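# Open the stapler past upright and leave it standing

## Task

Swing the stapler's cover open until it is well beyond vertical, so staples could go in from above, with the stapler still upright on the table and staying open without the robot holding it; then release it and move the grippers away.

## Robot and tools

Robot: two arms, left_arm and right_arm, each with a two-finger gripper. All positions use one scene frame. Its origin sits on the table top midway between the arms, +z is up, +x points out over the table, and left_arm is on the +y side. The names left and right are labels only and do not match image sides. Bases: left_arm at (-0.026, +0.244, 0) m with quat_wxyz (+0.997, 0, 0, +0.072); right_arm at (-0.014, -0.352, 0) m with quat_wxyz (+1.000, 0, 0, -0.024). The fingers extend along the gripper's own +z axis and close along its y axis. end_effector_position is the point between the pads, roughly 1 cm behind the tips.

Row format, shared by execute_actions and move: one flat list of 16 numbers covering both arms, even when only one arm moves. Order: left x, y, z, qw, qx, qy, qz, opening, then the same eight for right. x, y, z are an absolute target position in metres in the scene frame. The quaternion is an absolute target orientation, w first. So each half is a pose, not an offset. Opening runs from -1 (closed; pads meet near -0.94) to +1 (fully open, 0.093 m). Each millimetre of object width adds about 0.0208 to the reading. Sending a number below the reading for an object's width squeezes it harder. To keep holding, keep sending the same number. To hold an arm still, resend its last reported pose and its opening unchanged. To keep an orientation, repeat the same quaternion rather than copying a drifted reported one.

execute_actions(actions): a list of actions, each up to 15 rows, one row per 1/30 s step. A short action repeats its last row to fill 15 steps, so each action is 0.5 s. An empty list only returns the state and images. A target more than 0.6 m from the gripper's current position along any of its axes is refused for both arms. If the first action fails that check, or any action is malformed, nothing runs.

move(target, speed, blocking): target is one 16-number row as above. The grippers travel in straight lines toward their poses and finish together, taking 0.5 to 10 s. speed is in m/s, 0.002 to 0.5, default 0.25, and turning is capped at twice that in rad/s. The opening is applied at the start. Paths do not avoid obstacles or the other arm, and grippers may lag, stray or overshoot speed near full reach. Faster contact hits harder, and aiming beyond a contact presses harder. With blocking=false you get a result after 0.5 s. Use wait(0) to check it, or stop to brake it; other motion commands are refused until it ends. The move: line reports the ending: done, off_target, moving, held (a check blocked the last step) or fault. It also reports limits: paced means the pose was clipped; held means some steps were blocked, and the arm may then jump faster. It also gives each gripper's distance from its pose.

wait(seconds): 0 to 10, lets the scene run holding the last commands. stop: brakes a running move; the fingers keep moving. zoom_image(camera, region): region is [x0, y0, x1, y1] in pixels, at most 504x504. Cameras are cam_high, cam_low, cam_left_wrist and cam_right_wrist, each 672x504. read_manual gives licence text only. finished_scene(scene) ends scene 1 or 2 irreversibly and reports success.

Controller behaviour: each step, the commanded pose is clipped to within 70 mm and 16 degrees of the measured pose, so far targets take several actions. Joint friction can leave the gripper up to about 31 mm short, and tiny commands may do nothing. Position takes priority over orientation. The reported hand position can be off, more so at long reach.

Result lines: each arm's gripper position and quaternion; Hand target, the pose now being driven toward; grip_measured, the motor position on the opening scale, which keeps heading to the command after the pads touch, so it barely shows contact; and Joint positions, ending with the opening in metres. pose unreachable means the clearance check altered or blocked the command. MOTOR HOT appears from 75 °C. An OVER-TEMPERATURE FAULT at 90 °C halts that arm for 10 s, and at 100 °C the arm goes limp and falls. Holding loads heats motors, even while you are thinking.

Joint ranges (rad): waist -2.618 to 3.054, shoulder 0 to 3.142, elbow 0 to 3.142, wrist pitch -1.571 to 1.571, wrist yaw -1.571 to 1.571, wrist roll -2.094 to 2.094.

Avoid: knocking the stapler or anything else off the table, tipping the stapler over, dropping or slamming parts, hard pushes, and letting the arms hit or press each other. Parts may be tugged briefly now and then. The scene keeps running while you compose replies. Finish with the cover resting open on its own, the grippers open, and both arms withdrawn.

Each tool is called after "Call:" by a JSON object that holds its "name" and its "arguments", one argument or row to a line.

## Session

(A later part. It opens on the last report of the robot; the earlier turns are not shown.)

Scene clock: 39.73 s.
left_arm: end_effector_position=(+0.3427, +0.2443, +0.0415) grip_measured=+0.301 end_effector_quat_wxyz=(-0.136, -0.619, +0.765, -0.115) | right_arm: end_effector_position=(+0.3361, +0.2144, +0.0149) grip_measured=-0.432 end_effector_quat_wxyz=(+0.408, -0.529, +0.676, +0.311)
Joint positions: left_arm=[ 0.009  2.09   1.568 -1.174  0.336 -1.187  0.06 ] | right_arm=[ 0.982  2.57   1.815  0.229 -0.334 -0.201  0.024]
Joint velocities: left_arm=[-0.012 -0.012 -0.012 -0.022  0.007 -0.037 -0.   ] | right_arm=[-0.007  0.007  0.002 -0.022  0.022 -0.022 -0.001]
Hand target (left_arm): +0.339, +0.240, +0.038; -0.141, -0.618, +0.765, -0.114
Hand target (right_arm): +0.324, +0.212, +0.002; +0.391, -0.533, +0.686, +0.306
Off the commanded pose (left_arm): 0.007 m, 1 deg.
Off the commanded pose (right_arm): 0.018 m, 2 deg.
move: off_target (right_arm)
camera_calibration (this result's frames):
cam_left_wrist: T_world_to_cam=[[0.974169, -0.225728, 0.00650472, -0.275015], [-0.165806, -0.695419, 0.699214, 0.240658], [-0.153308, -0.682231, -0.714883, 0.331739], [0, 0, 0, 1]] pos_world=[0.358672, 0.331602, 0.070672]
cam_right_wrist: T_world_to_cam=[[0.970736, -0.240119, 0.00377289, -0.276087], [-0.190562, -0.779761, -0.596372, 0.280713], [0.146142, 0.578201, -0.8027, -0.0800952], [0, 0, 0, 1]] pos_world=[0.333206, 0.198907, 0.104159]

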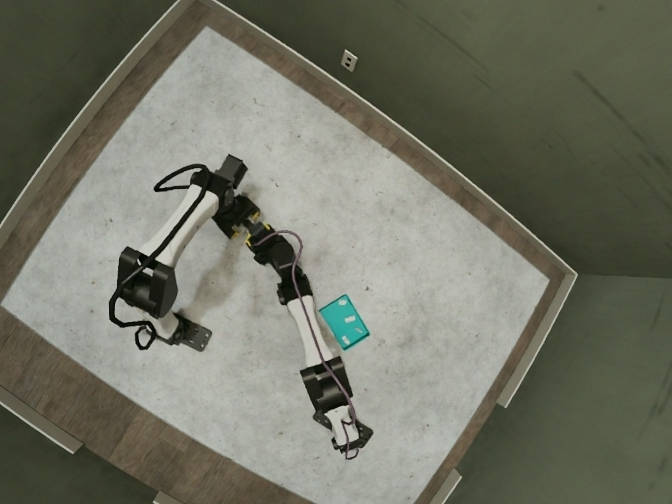

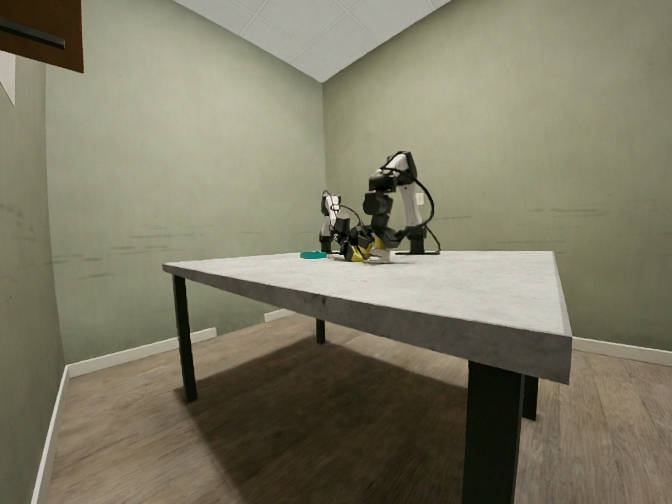

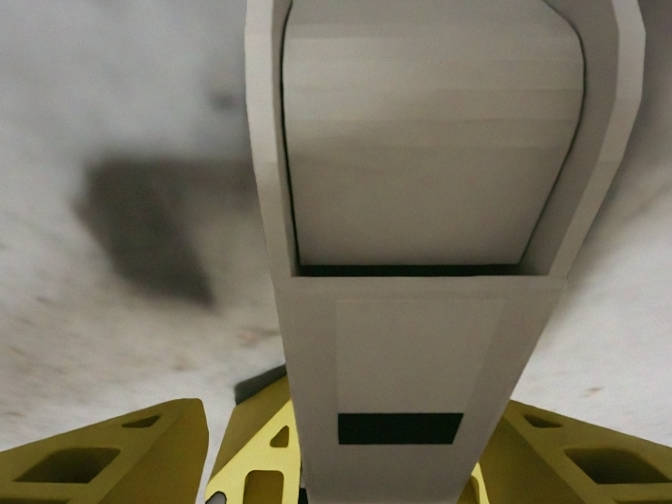

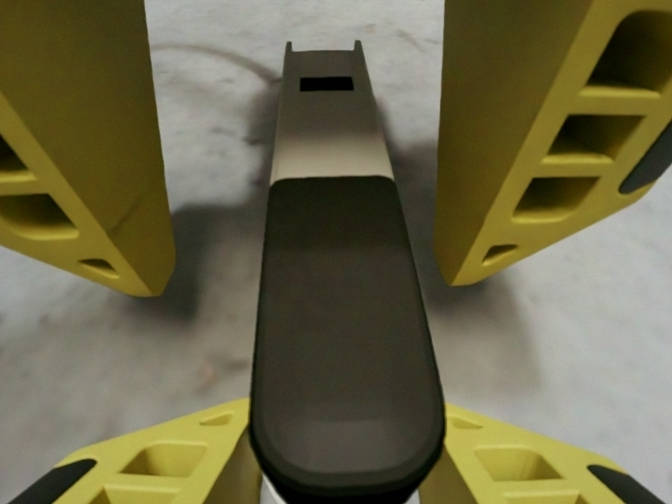

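Call:
{"name": "move", "arguments": {
  "target": [0.352,0.24,0.049,0.141,0.618,-0.764,0.114,0.3,0.324,0.212,0.002,0.389,-0.53,0.683,0.305,-0.55],
  "speed": 0.04
}}

Call:
{"name": "move", "arguments": {
  "target": [0.352,0.24,0.049,0.141,0.618,-0.764,0.114,-0.75,0.324,0.212,0.002,0.389,-0.53,0.683,0.305,-0.55]
}}

Call:
{"name": "move", "arguments": {
  "target": [0.352,0.25,0.088,0.253,0.595,-0.735,0.205,-0.75,0.328,0.212,-0.003,0.389,-0.53,0.683,0.305,-0.55],
  "speed": 0.04
}}

Call:
{"name": "zoom_image", "arguments": {
  "camera": "cam_low",
  "region": [340, 210, 420, 270]
}}

Scene clock: 50.30 s.
left_arm: end_effector_position=(+0.3490, +0.2434, +0.0491) grip_measured=+0.301 end_effector_quat_wxyz=(-0.137, -0.620, +0.764, -0.114) | right_arm: end_effector_position=(+0.3361, +0.2144, +0.0149) grip_measured=-0.432 end_effector_quat_wxyz=(+0.408, -0.529, +0.676, +0.311)
Joint positions: left_arm=[ 0.005  2.106  1.625 -1.214  0.337 -1.193  0.06 ] | right_arm=[ 0.982  2.57   1.815  0.229 -0.334 -0.201  0.024]
Joint velocities: left_arm=[-0.012  0.007 -0.007 -0.051  0.022 -0.081  0.   ] | right_arm=[-0.007  0.012 -0.017 -0.007  0.051  0.051  0.001]
Hand target (left_arm): +0.352, +0.240, +0.049; -0.141, -0.619, +0.765, -0.114
Hand target (right_arm): +0.324, +0.212, +0.002; +0.391, -0.533, +0.686, +0.306
Off the commanded pose (left_arm): 0.005 m, 0 deg.
Off the commanded pose (right_arm): 0.018 m, 2 deg.
move: off_target (right_arm)
camera_calibration (this result's frames):
cam_left_wrist: T_world_to_cam=[[0.974378, -0.224871, 0.00442499, -0.281581], [-0.163635, -0.695268, 0.699876, 0.234968], [-0.154305, -0.682668, -0.714251, 0.337956], [0, 0, 0, 1]] pos_world=[0.364964, 0.330758, 0.0781828]
cam_right_wrist: T_world_to_cam=[[0.970736, -0.240119, 0.00377289, -0.276087], [-0.190562, -0.779761, -0.596372, 0.280713], [0.146142, 0.578201, -0.8027, -0.0800952], [0, 0, 0, 1]] pos_world=[0.333206, 0.198907, 0.104159]

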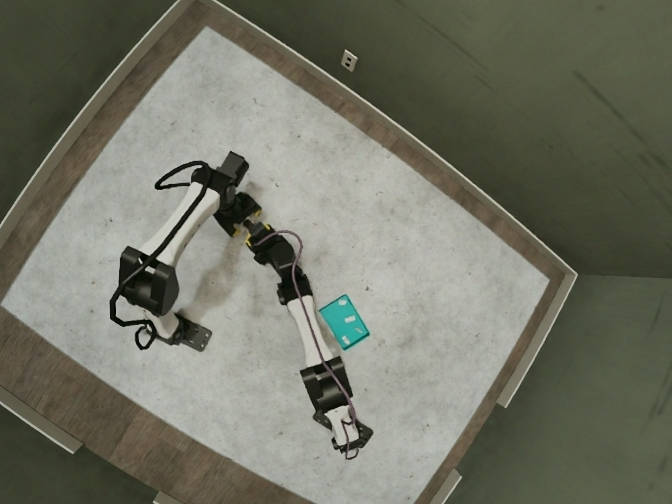

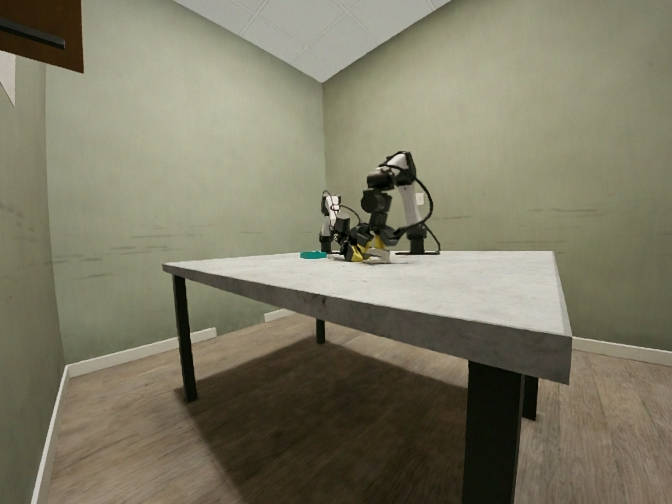

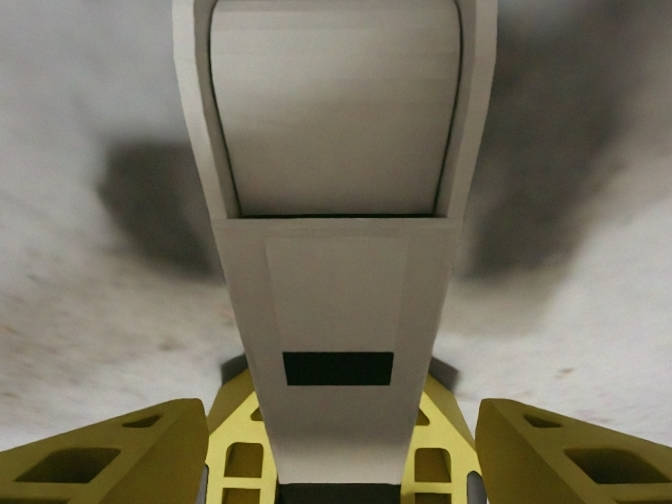

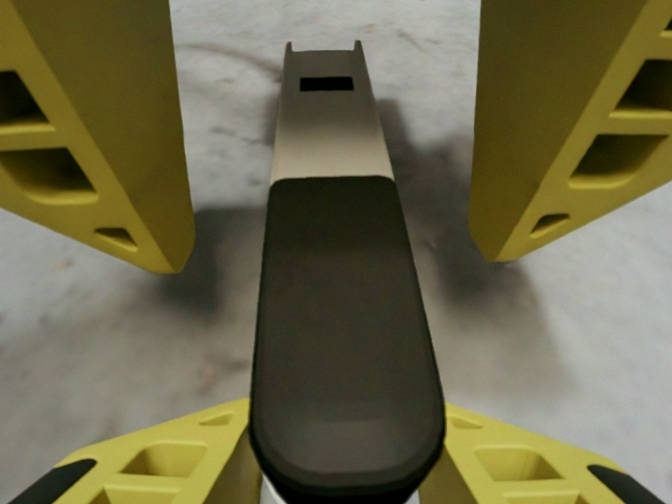

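Scene clock: 51.00 s.
left_arm: end_effector_position=(+0.3490, +0.2434, +0.0491) grip_measured=-0.616 end_effector_quat_wxyz=(-0.137, -0.620, +0.764, -0.114) | right_arm: end_effector_position=(+0.3362, +0.2144, +0.0149) grip_measured=-0.432 end_effector_quat_wxyz=(+0.408, -0.529, +0.676, +0.311)
Joint positions: left_arm=[ 0.005  2.106  1.625 -1.214  0.337 -1.193  0.016] | right_arm=[ 0.982  2.57   1.815  0.229 -0.333 -0.201  0.024]
Joint velocities: left_arm=[-0.002 -0.017  0.002 -0.022  0.037 -0.037 -0.   ] | right_arm=[-0.002 -0.007  0.002 -0.037  0.051 -0.11   0.   ]
Hand target (left_arm): +0.352, +0.240, +0.049; -0.141, -0.618, +0.765, -0.114
Hand target (right_arm): +0.324, +0.212, +0.002; +0.391, -0.533, +0.686, +0.306
Off the commanded pose (left_arm): 0.005 m, 0 deg.
Off the commanded pose (right_arm): 0.018 m, 2 deg.
move: off_target (right_arm)
camera_calibration (this result's frames):
cam_left_wrist: T_world_to_cam=[[0.974378, -0.224871, 0.00442499, -0.281581], [-0.163635, -0.695268, 0.699876, 0.234968], [-0.154305, -0.682668, -0.714251, 0.337956], [0, 0, 0, 1]] pos_world=[0.364964, 0.330758, 0.0781828]
cam_right_wrist: T_world_to_cam=[[0.970656, -0.240439, 0.00394988, -0.276057], [-0.190727, -0.779766, -0.596312, 0.280757], [0.146457, 0.578061, -0.802743, -0.0801751], [0, 0, 0, 1]] pos_world=[0.333247, 0.198896, 0.10415]

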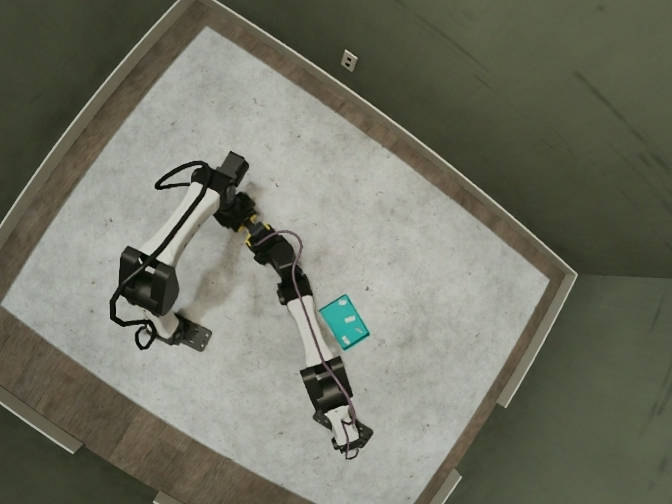

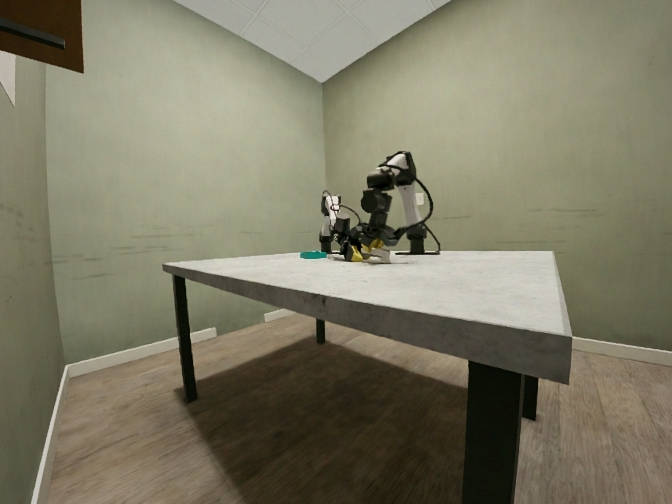

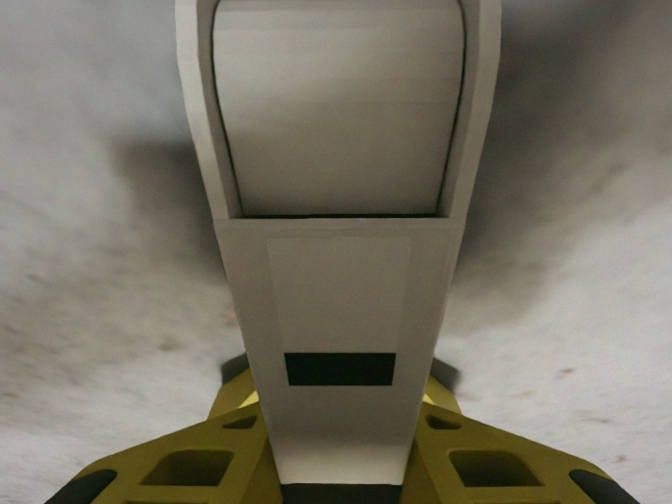

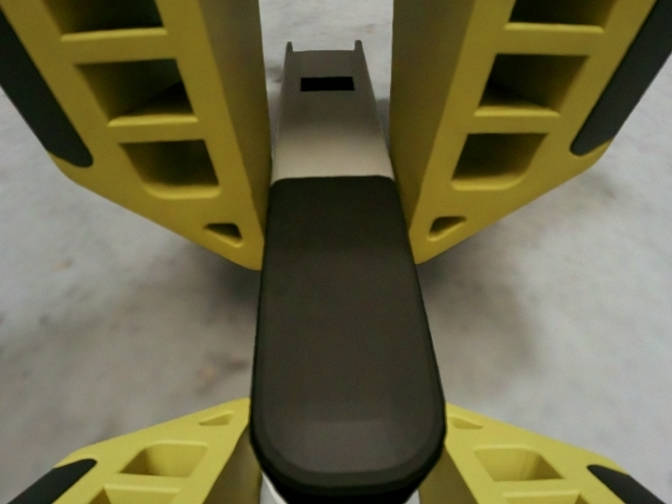

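Scene clock: 55.03 s.
left_arm: end_effector_position=(+0.3503, +0.2478, +0.0809) grip_measured=-0.616 end_effector_quat_wxyz=(-0.249, -0.593, +0.739, -0.200) | right_arm: end_effector_position=(+0.3372, +0.2158, +0.0179) grip_measured=-0.432 end_effector_quat_wxyz=(+0.412, -0.525, +0.675, +0.315)
Joint positions: left_arm=[ 0.111  2.249  1.873 -1.528  0.569 -1.     0.016] | right_arm=[ 0.982  2.57   1.815  0.244 -0.334 -0.19   0.024]
Joint velocities: left_arm=[-0.012 -0.007  0.012  0.066  0.081  0.11  -0.001] | right_arm=[-0.007  0.007  0.002 -0.051  0.037 -0.007 -0.   ]
Hand target (left_arm): +0.351, +0.250, +0.088; -0.252, -0.595, +0.735, -0.206
Hand target (right_arm): +0.328, +0.212, -0.003; +0.391, -0.532, +0.686, +0.306
Off the commanded pose (left_arm): 0.008 m, 1 deg.
Off the commanded pose (right_arm): 0.023 m, 3 deg.
move: off_target (right_arm)
camera_calibration (this result's frames):
cam_left_wrist: T_world_to_cam=[[0.97192, -0.235257, 0.0051393, -0.278656], [-0.118047, -0.468564, 0.875507, 0.129597], [-0.203561, -0.851529, -0.483178, 0.404228], [0, 0, 0, 1]] pos_world=[0.368415, 0.339381, 0.0832831]
cam_right_wrist: T_world_to_cam=[[0.969436, -0.245344, -0.00066253, -0.275113], [-0.195281, -0.769981, -0.607449, 0.283461], [0.148524, 0.589012, -0.794358, -0.0819125], [0, 0, 0, 1]] pos_world=[0.334225, 0.19901, 0.106938]

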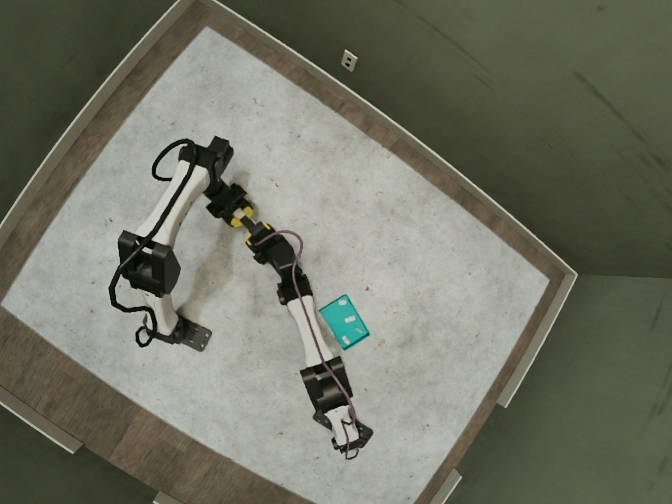

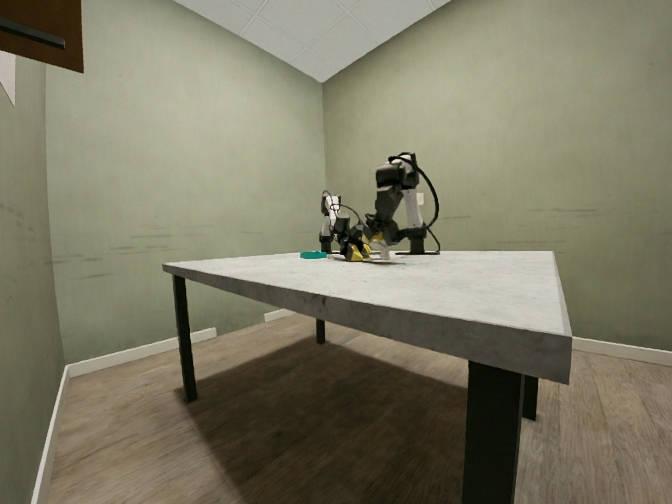

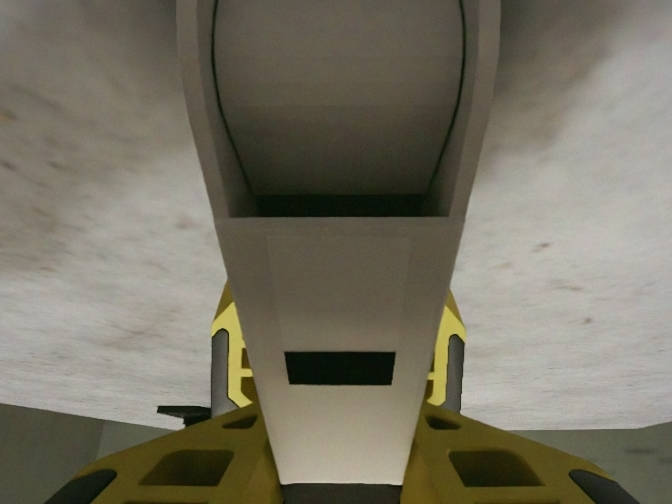

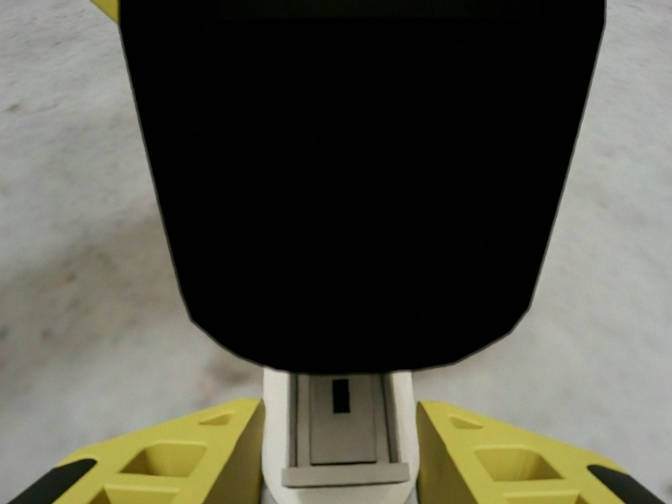

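Region (340, 210, 420, 270) of cam_low's 672x504 image, scaled by 6.300, with more detail than that image has; it fills the top 378 rows of this view, and the rest is white.

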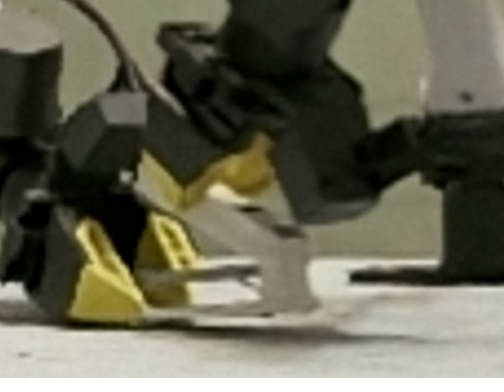

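Call:
{"name": "move", "arguments": {
  "target": [0.358,0.275,0.09,0.253,0.595,-0.735,0.205,-0.55,0.328,0.212,-0.003,0.389,-0.53,0.683,0.305,-0.55],
  "speed": 0.04
}}

Call:
{"name": "move", "arguments": {
  "target": [0.367,0.312,0.102,0.2,0.608,-0.751,0.163,-0.55,0.328,0.212,-0.003,0.389,-0.53,0.683,0.305,-0.55],
  "speed": 0.05
}}

Call:
{"name": "move", "arguments": {
  "target": [0.378,0.358,0.092,0.2,0.608,-0.751,0.163,-0.55,0.328,0.212,-0.003,0.389,-0.53,0.683,0.305,-0.55],
  "speed": 0.05
}}

Call:
{"name": "zoom_image", "arguments": {
  "camera": "cam_low",
  "region": [340, 200, 440, 275]
}}

Scene clock: 63.00 s.
left_arm: end_effector_position=(+0.3523, +0.2614, +0.0863) grip_measured=-0.542 end_effector_quat_wxyz=(-0.255, -0.594, +0.733, -0.213) | right_arm: end_effector_position=(+0.3373, +0.2178, +0.0211) grip_measured=-0.432 end_effector_quat_wxyz=(+0.418, -0.523, +0.672, +0.317)
Joint positions: left_arm=[ 0.151  2.279  1.931 -1.584  0.586 -0.956  0.019] | right_arm=[ 0.984  2.57   1.815  0.259 -0.334 -0.188  0.024]
Joint velocities: left_arm=[-0.002 -0.002 -0.002  0.007  0.022 -0.022 -0.001] | right_arm=[ 0.007  0.002 -0.002  0.022 -0.007 -0.066 -0.001]
Hand target (left_arm): +0.357, +0.275, +0.090; -0.236, -0.601, +0.733, -0.212
Hand target (right_arm): +0.328, +0.212, -0.003; +0.391, -0.532, +0.685, +0.306
Off the commanded pose (left_arm): 0.015 m, 1 deg.
Off the commanded pose (right_arm): 0.026 m, 4 deg.
joint sent to its limit (left arm) — the command would take joint 4 (wrist pitch) past its lower limit, so that joint was sent only as far as its limit.
move: off_target (left_arm, right_arm)
camera_calibration (this result's frames):
cam_left_wrist: T_world_to_cam=[[0.974759, -0.222758, 0.0149439, -0.282536], [-0.115347, -0.445173, 0.887984, 0.123366], [-0.191153, -0.867294, -0.459631, 0.416545], [0, 0, 0, 1]] pos_world=[0.369258, 0.353249, 0.0861322]
cam_right_wrist: T_world_to_cam=[[0.969586, -0.244727, 0.00355988, -0.275078], [-0.19009, -0.762124, -0.618896, 0.283717], [0.154173, 0.599396, -0.785465, -0.0849061], [0, 0, 0, 1]] pos_world=[0.333734, 0.199801, 0.10988]

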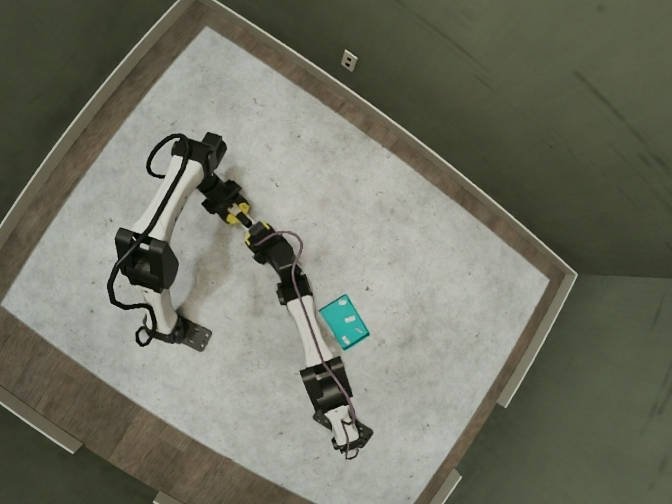

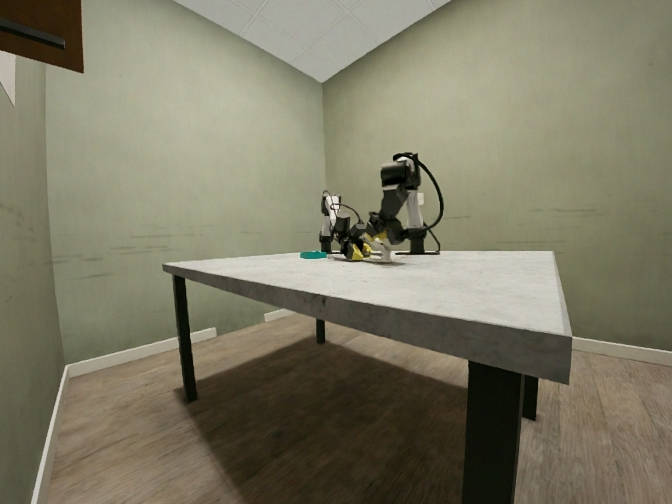

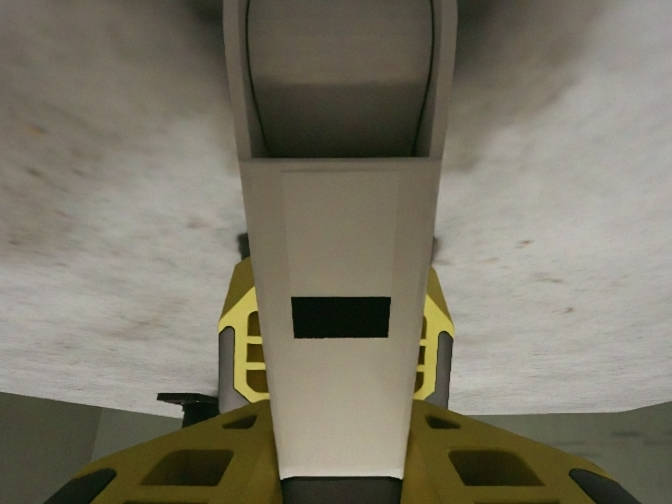

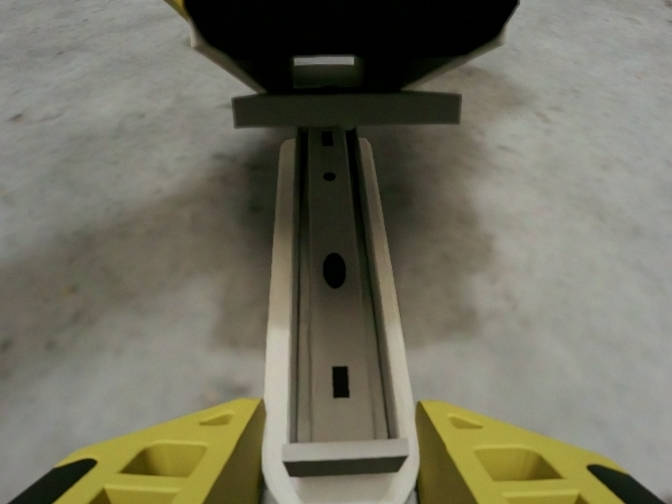

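Scene clock: 64.90 s.
left_arm: end_effector_position=(+0.3644, +0.2863, +0.1000) grip_measured=-0.541 end_effector_quat_wxyz=(-0.202, -0.608, +0.743, -0.194) | right_arm: end_effector_position=(+0.3430, +0.2192, +0.0271) grip_measured=-0.432 end_effector_quat_wxyz=(+0.435, -0.517, +0.668, +0.312)
Joint positions: left_arm=[ 0.176  2.267  2.016 -1.584  0.509 -0.984  0.019] | right_arm=[ 0.984  2.57   1.815  0.291 -0.311 -0.188  0.024]
Joint velocities: left_arm=[-0.007 -0.012  0.007 -0.037  0.007 -0.037  0.   ] | right_arm=[-0.017  0.002  0.012 -0.007  0.007 -0.037  0.001]
Hand target (left_arm): +0.366, +0.311, +0.102; -0.172, -0.618, +0.747, -0.175
Hand target (right_arm): +0.328, +0.212, -0.002; +0.391, -0.532, +0.686, +0.306
Off the commanded pose (left_arm): 0.026 m, 4 deg.
Off the commanded pose (right_arm): 0.034 m, 6 deg.
joint sent to its limit (left arm) — the command would take joint 4 (wrist pitch) past its lower limit, so that joint was sent only as far as its limit.
move: off_target (left_arm, right_arm)
camera_calibration (this result's frames):
cam_left_wrist: T_world_to_cam=[[0.977958, -0.203453, 0.0469495, -0.298859], [-0.151232, -0.535154, 0.831107, 0.168231], [-0.143966, -0.819888, -0.554127, 0.42547], [0, 0, 0, 1]] pos_world=[0.378967, 0.378064, 0.109978]
cam_right_wrist: T_world_to_cam=[[0.963924, -0.264967, 0.0253478, -0.274477], [-0.188266, -0.746002, -0.638778, 0.286053], [0.188164, 0.610962, -0.768973, -0.0965372], [0, 0, 0, 1]] pos_world=[0.336594, 0.199649, 0.115447]

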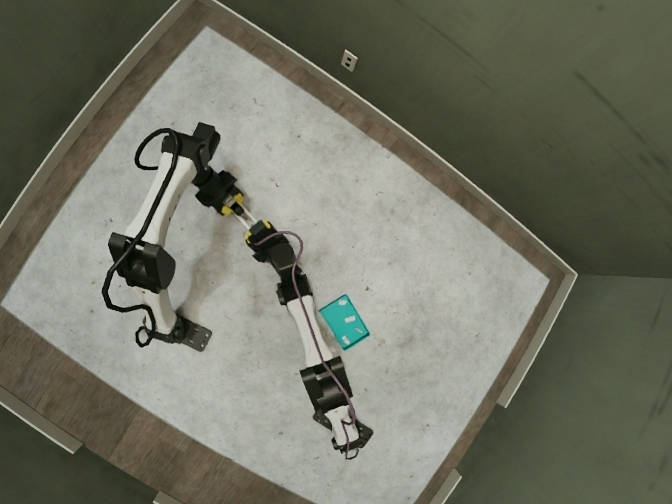

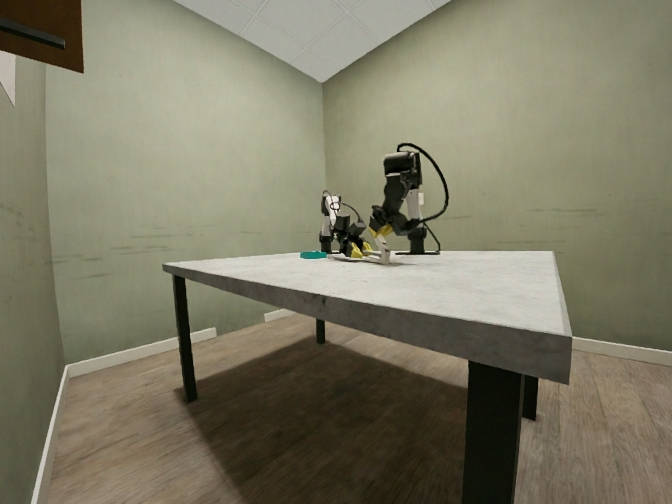

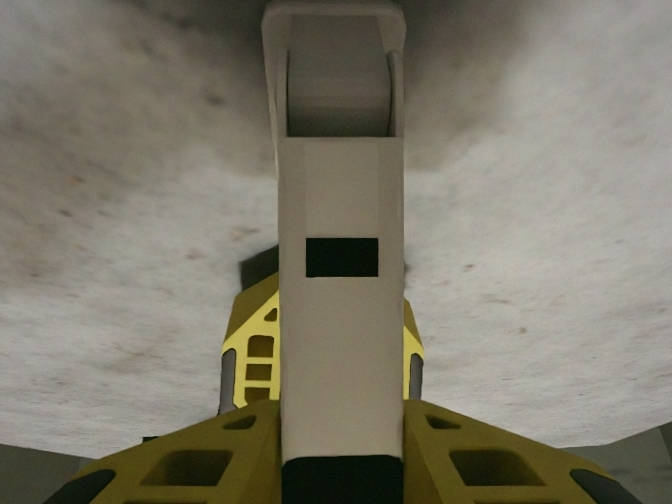

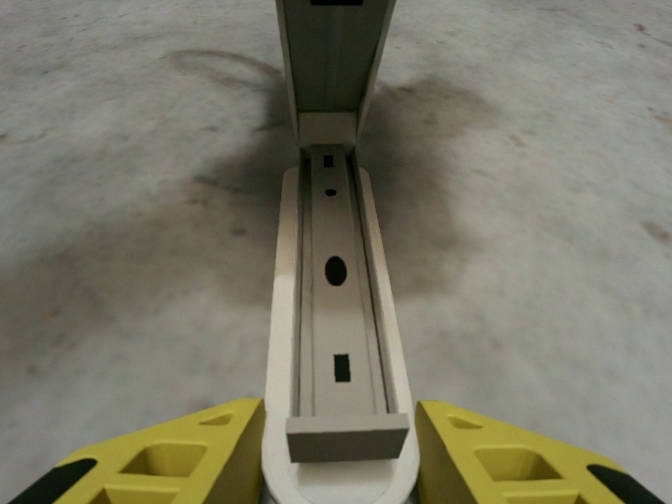

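Scene clock: 66.70 s.
left_arm: end_effector_position=(+0.3782, +0.3418, +0.1080) grip_measured=-0.539 end_effector_quat_wxyz=(-0.150, -0.640, +0.724, -0.208) | right_arm: end_effector_position=(+0.3454, +0.2192, +0.0281) grip_measured=-0.432 end_effector_quat_wxyz=(+0.442, -0.516, +0.667, +0.305)
Joint positions: left_arm=[ 0.286  2.306  2.136 -1.584  0.488 -0.974  0.019] | right_arm=[ 0.985  2.57   1.815  0.298 -0.294 -0.197  0.024]
Joint velocities: left_arm=[-0.012 -0.012 -0.012  0.11  -0.022  0.037  0.   ] | right_arm=[-0.002 -0.007 -0.017 -0.022  0.007  0.051 -0.   ]
Hand target (left_arm): +0.377, +0.357, +0.092; -0.144, -0.626, +0.744, -0.185
Hand target (right_arm): +0.328, +0.212, -0.002; +0.392, -0.532, +0.686, +0.306
Off the commanded pose (left_arm): 0.023 m, 9 deg.
Off the commanded pose (right_arm): 0.036 m, 7 deg.
joint sent to its limit (left arm) — the command would take joint 4 (wrist pitch) past its lower limit, so that joint was sent only as far as its limit.
move: off_target (left_arm, right_arm)
camera_calibration (this result's frames):
cam_left_wrist: T_world_to_cam=[[0.987461, -0.112185, 0.111065, -0.343195], [-0.156114, -0.5895, 0.792539, 0.217983], [-0.0234379, -0.79994, -0.599622, 0.429857], [0, 0, 0, 1]] pos_world=[0.382997, 0.433859, 0.123109]
cam_right_wrist: T_world_to_cam=[[0.960649, -0.27438, 0.0432404, -0.274103], [-0.184023, -0.745286, -0.640846, 0.285539], [0.208062, 0.607671, -0.766451, -0.102421], [0, 0, 0, 1]] pos_world=[0.337172, 0.199838, 0.116338]

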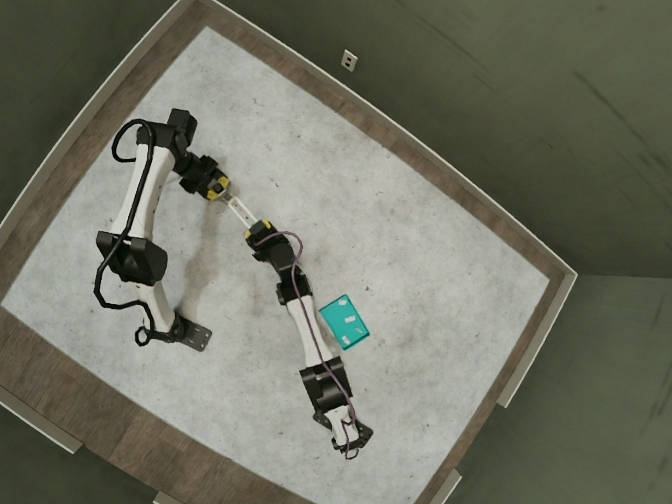

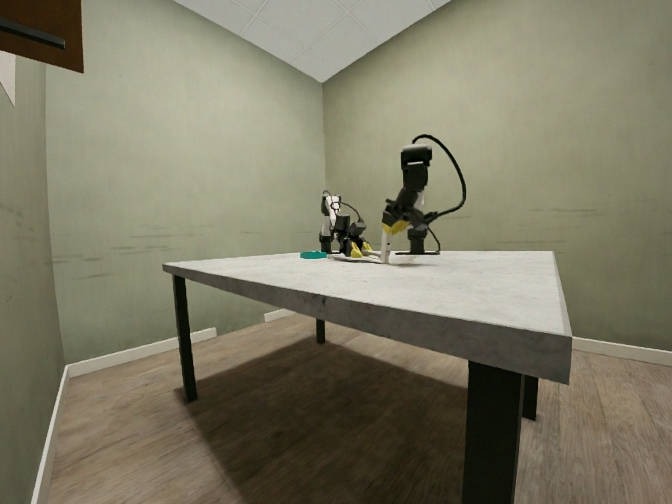

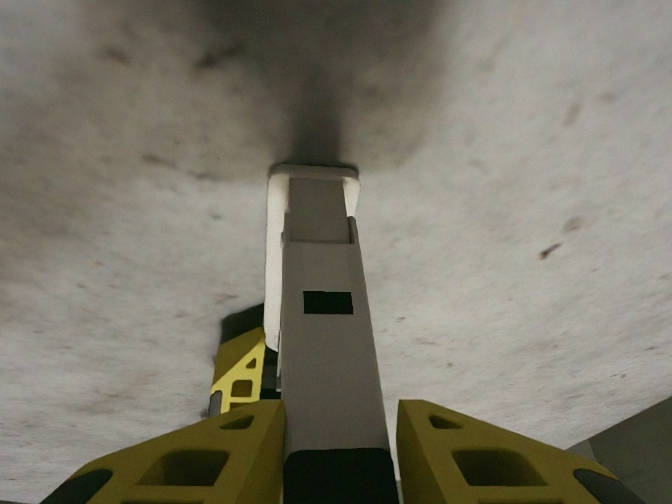

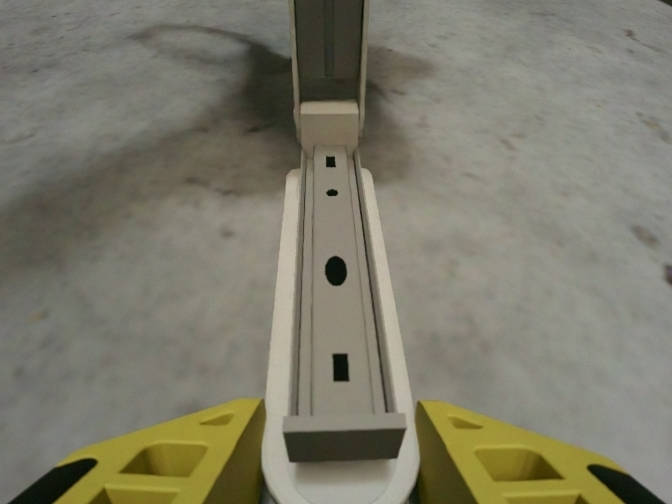

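Region (340, 200, 440, 275) of cam_low's 672x504 image, scaled by 5.040, with more detail than that image has; it fills the top 378 rows of this view, and the rest is white.

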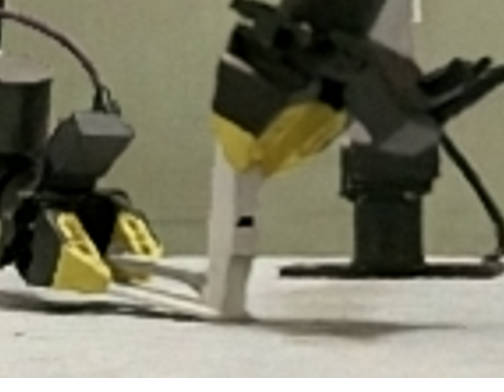

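Call:
{"name": "move", "arguments": {
  "target": [0.387,0.395,0.085,0.09,0.63,-0.76,0.11,-0.5,0.328,0.215,-0.02,0.36,-0.54,0.7,0.285,-0.55],
  "speed": 0.04
}}

Call:
{"name": "zoom_image", "arguments": {
  "camera": "cam_low",
  "region": [340, 200, 440, 275]
}}

Scene clock: 76.33 s.
left_arm: end_effector_position=(+0.3881, +0.3821, +0.0886) grip_measured=-0.495 end_effector_quat_wxyz=(-0.099, -0.633, +0.758, -0.122) | right_arm: end_effector_position=(+0.3451, +0.2156, +0.0144) grip_measured=-0.432 end_effector_quat_wxyz=(+0.410, -0.528, +0.687, +0.286)
Joint positions: left_arm=[ 0.289  2.397  2.275 -1.581  0.288 -0.939  0.021] | right_arm=[ 0.985  2.585  1.868  0.169 -0.282 -0.214  0.024]
Joint velocities: left_arm=[ 0.002  0.002  0.007  0.066  0.022  0.007 -0.001] | right_arm=[-0.012 -0.002 -0.017  0.037 -0.007  0.007 -0.001]
Hand target (left_arm): +0.387, +0.395, +0.085; -0.091, -0.632, +0.762, -0.110
Hand target (right_arm): +0.327, +0.213, -0.019; +0.363, -0.542, +0.702, +0.286
Off the commanded pose (left_arm): 0.013 m, 2 deg.
Off the commanded pose (right_arm): 0.038 m, 6 deg.
move: off_target (left_arm, right_arm)
camera_calibration (this result's frames):
cam_left_wrist: T_world_to_cam=[[0.980336, -0.188455, 0.0585299, -0.309733], [-0.179316, -0.726912, 0.662906, 0.331586], [-0.0823816, -0.660366, -0.746412, 0.433237], [0, 0, 0, 1]] pos_world=[0.398792, 0.468758, 0.121692]
cam_right_wrist: T_world_to_cam=[[0.96124, -0.273854, 0.0319629, -0.274381], [-0.207125, -0.793762, -0.571875, 0.291398], [0.181981, 0.543088, -0.819718, -0.0870419], [0, 0, 0, 1]] pos_world=[0.339942, 0.203432, 0.104063]

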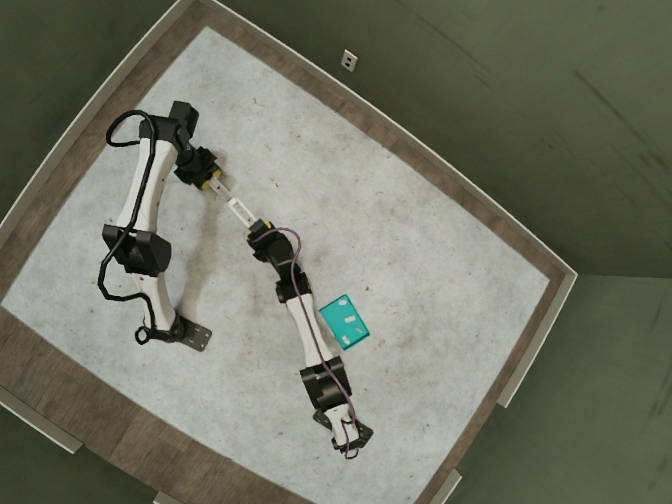

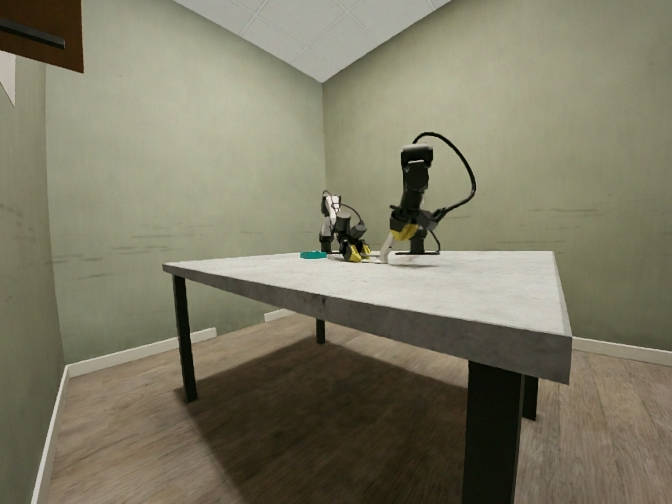

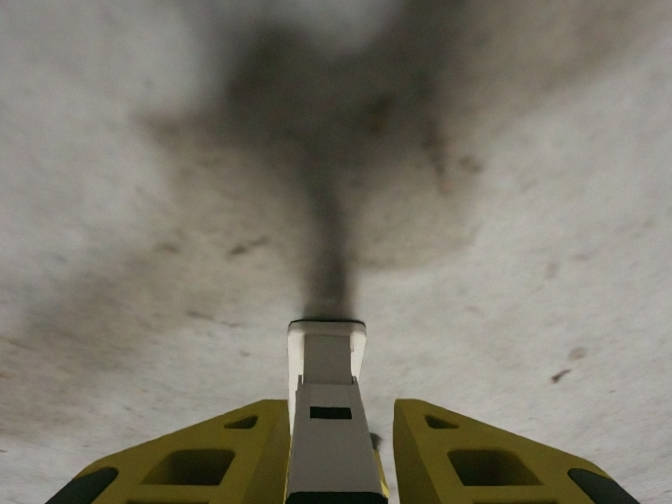

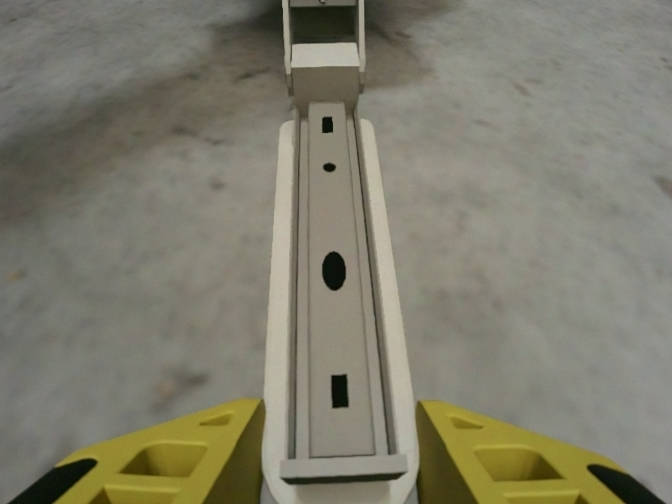

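Region (340, 200, 440, 275) of cam_low's 672x504 image, scaled by 5.040, with more detail than that image has; it fills the top 378 rows of this view, and the rest is white.

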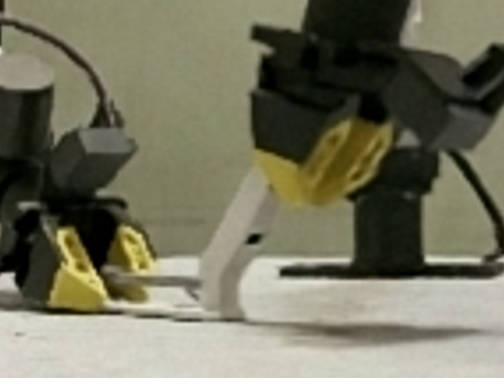

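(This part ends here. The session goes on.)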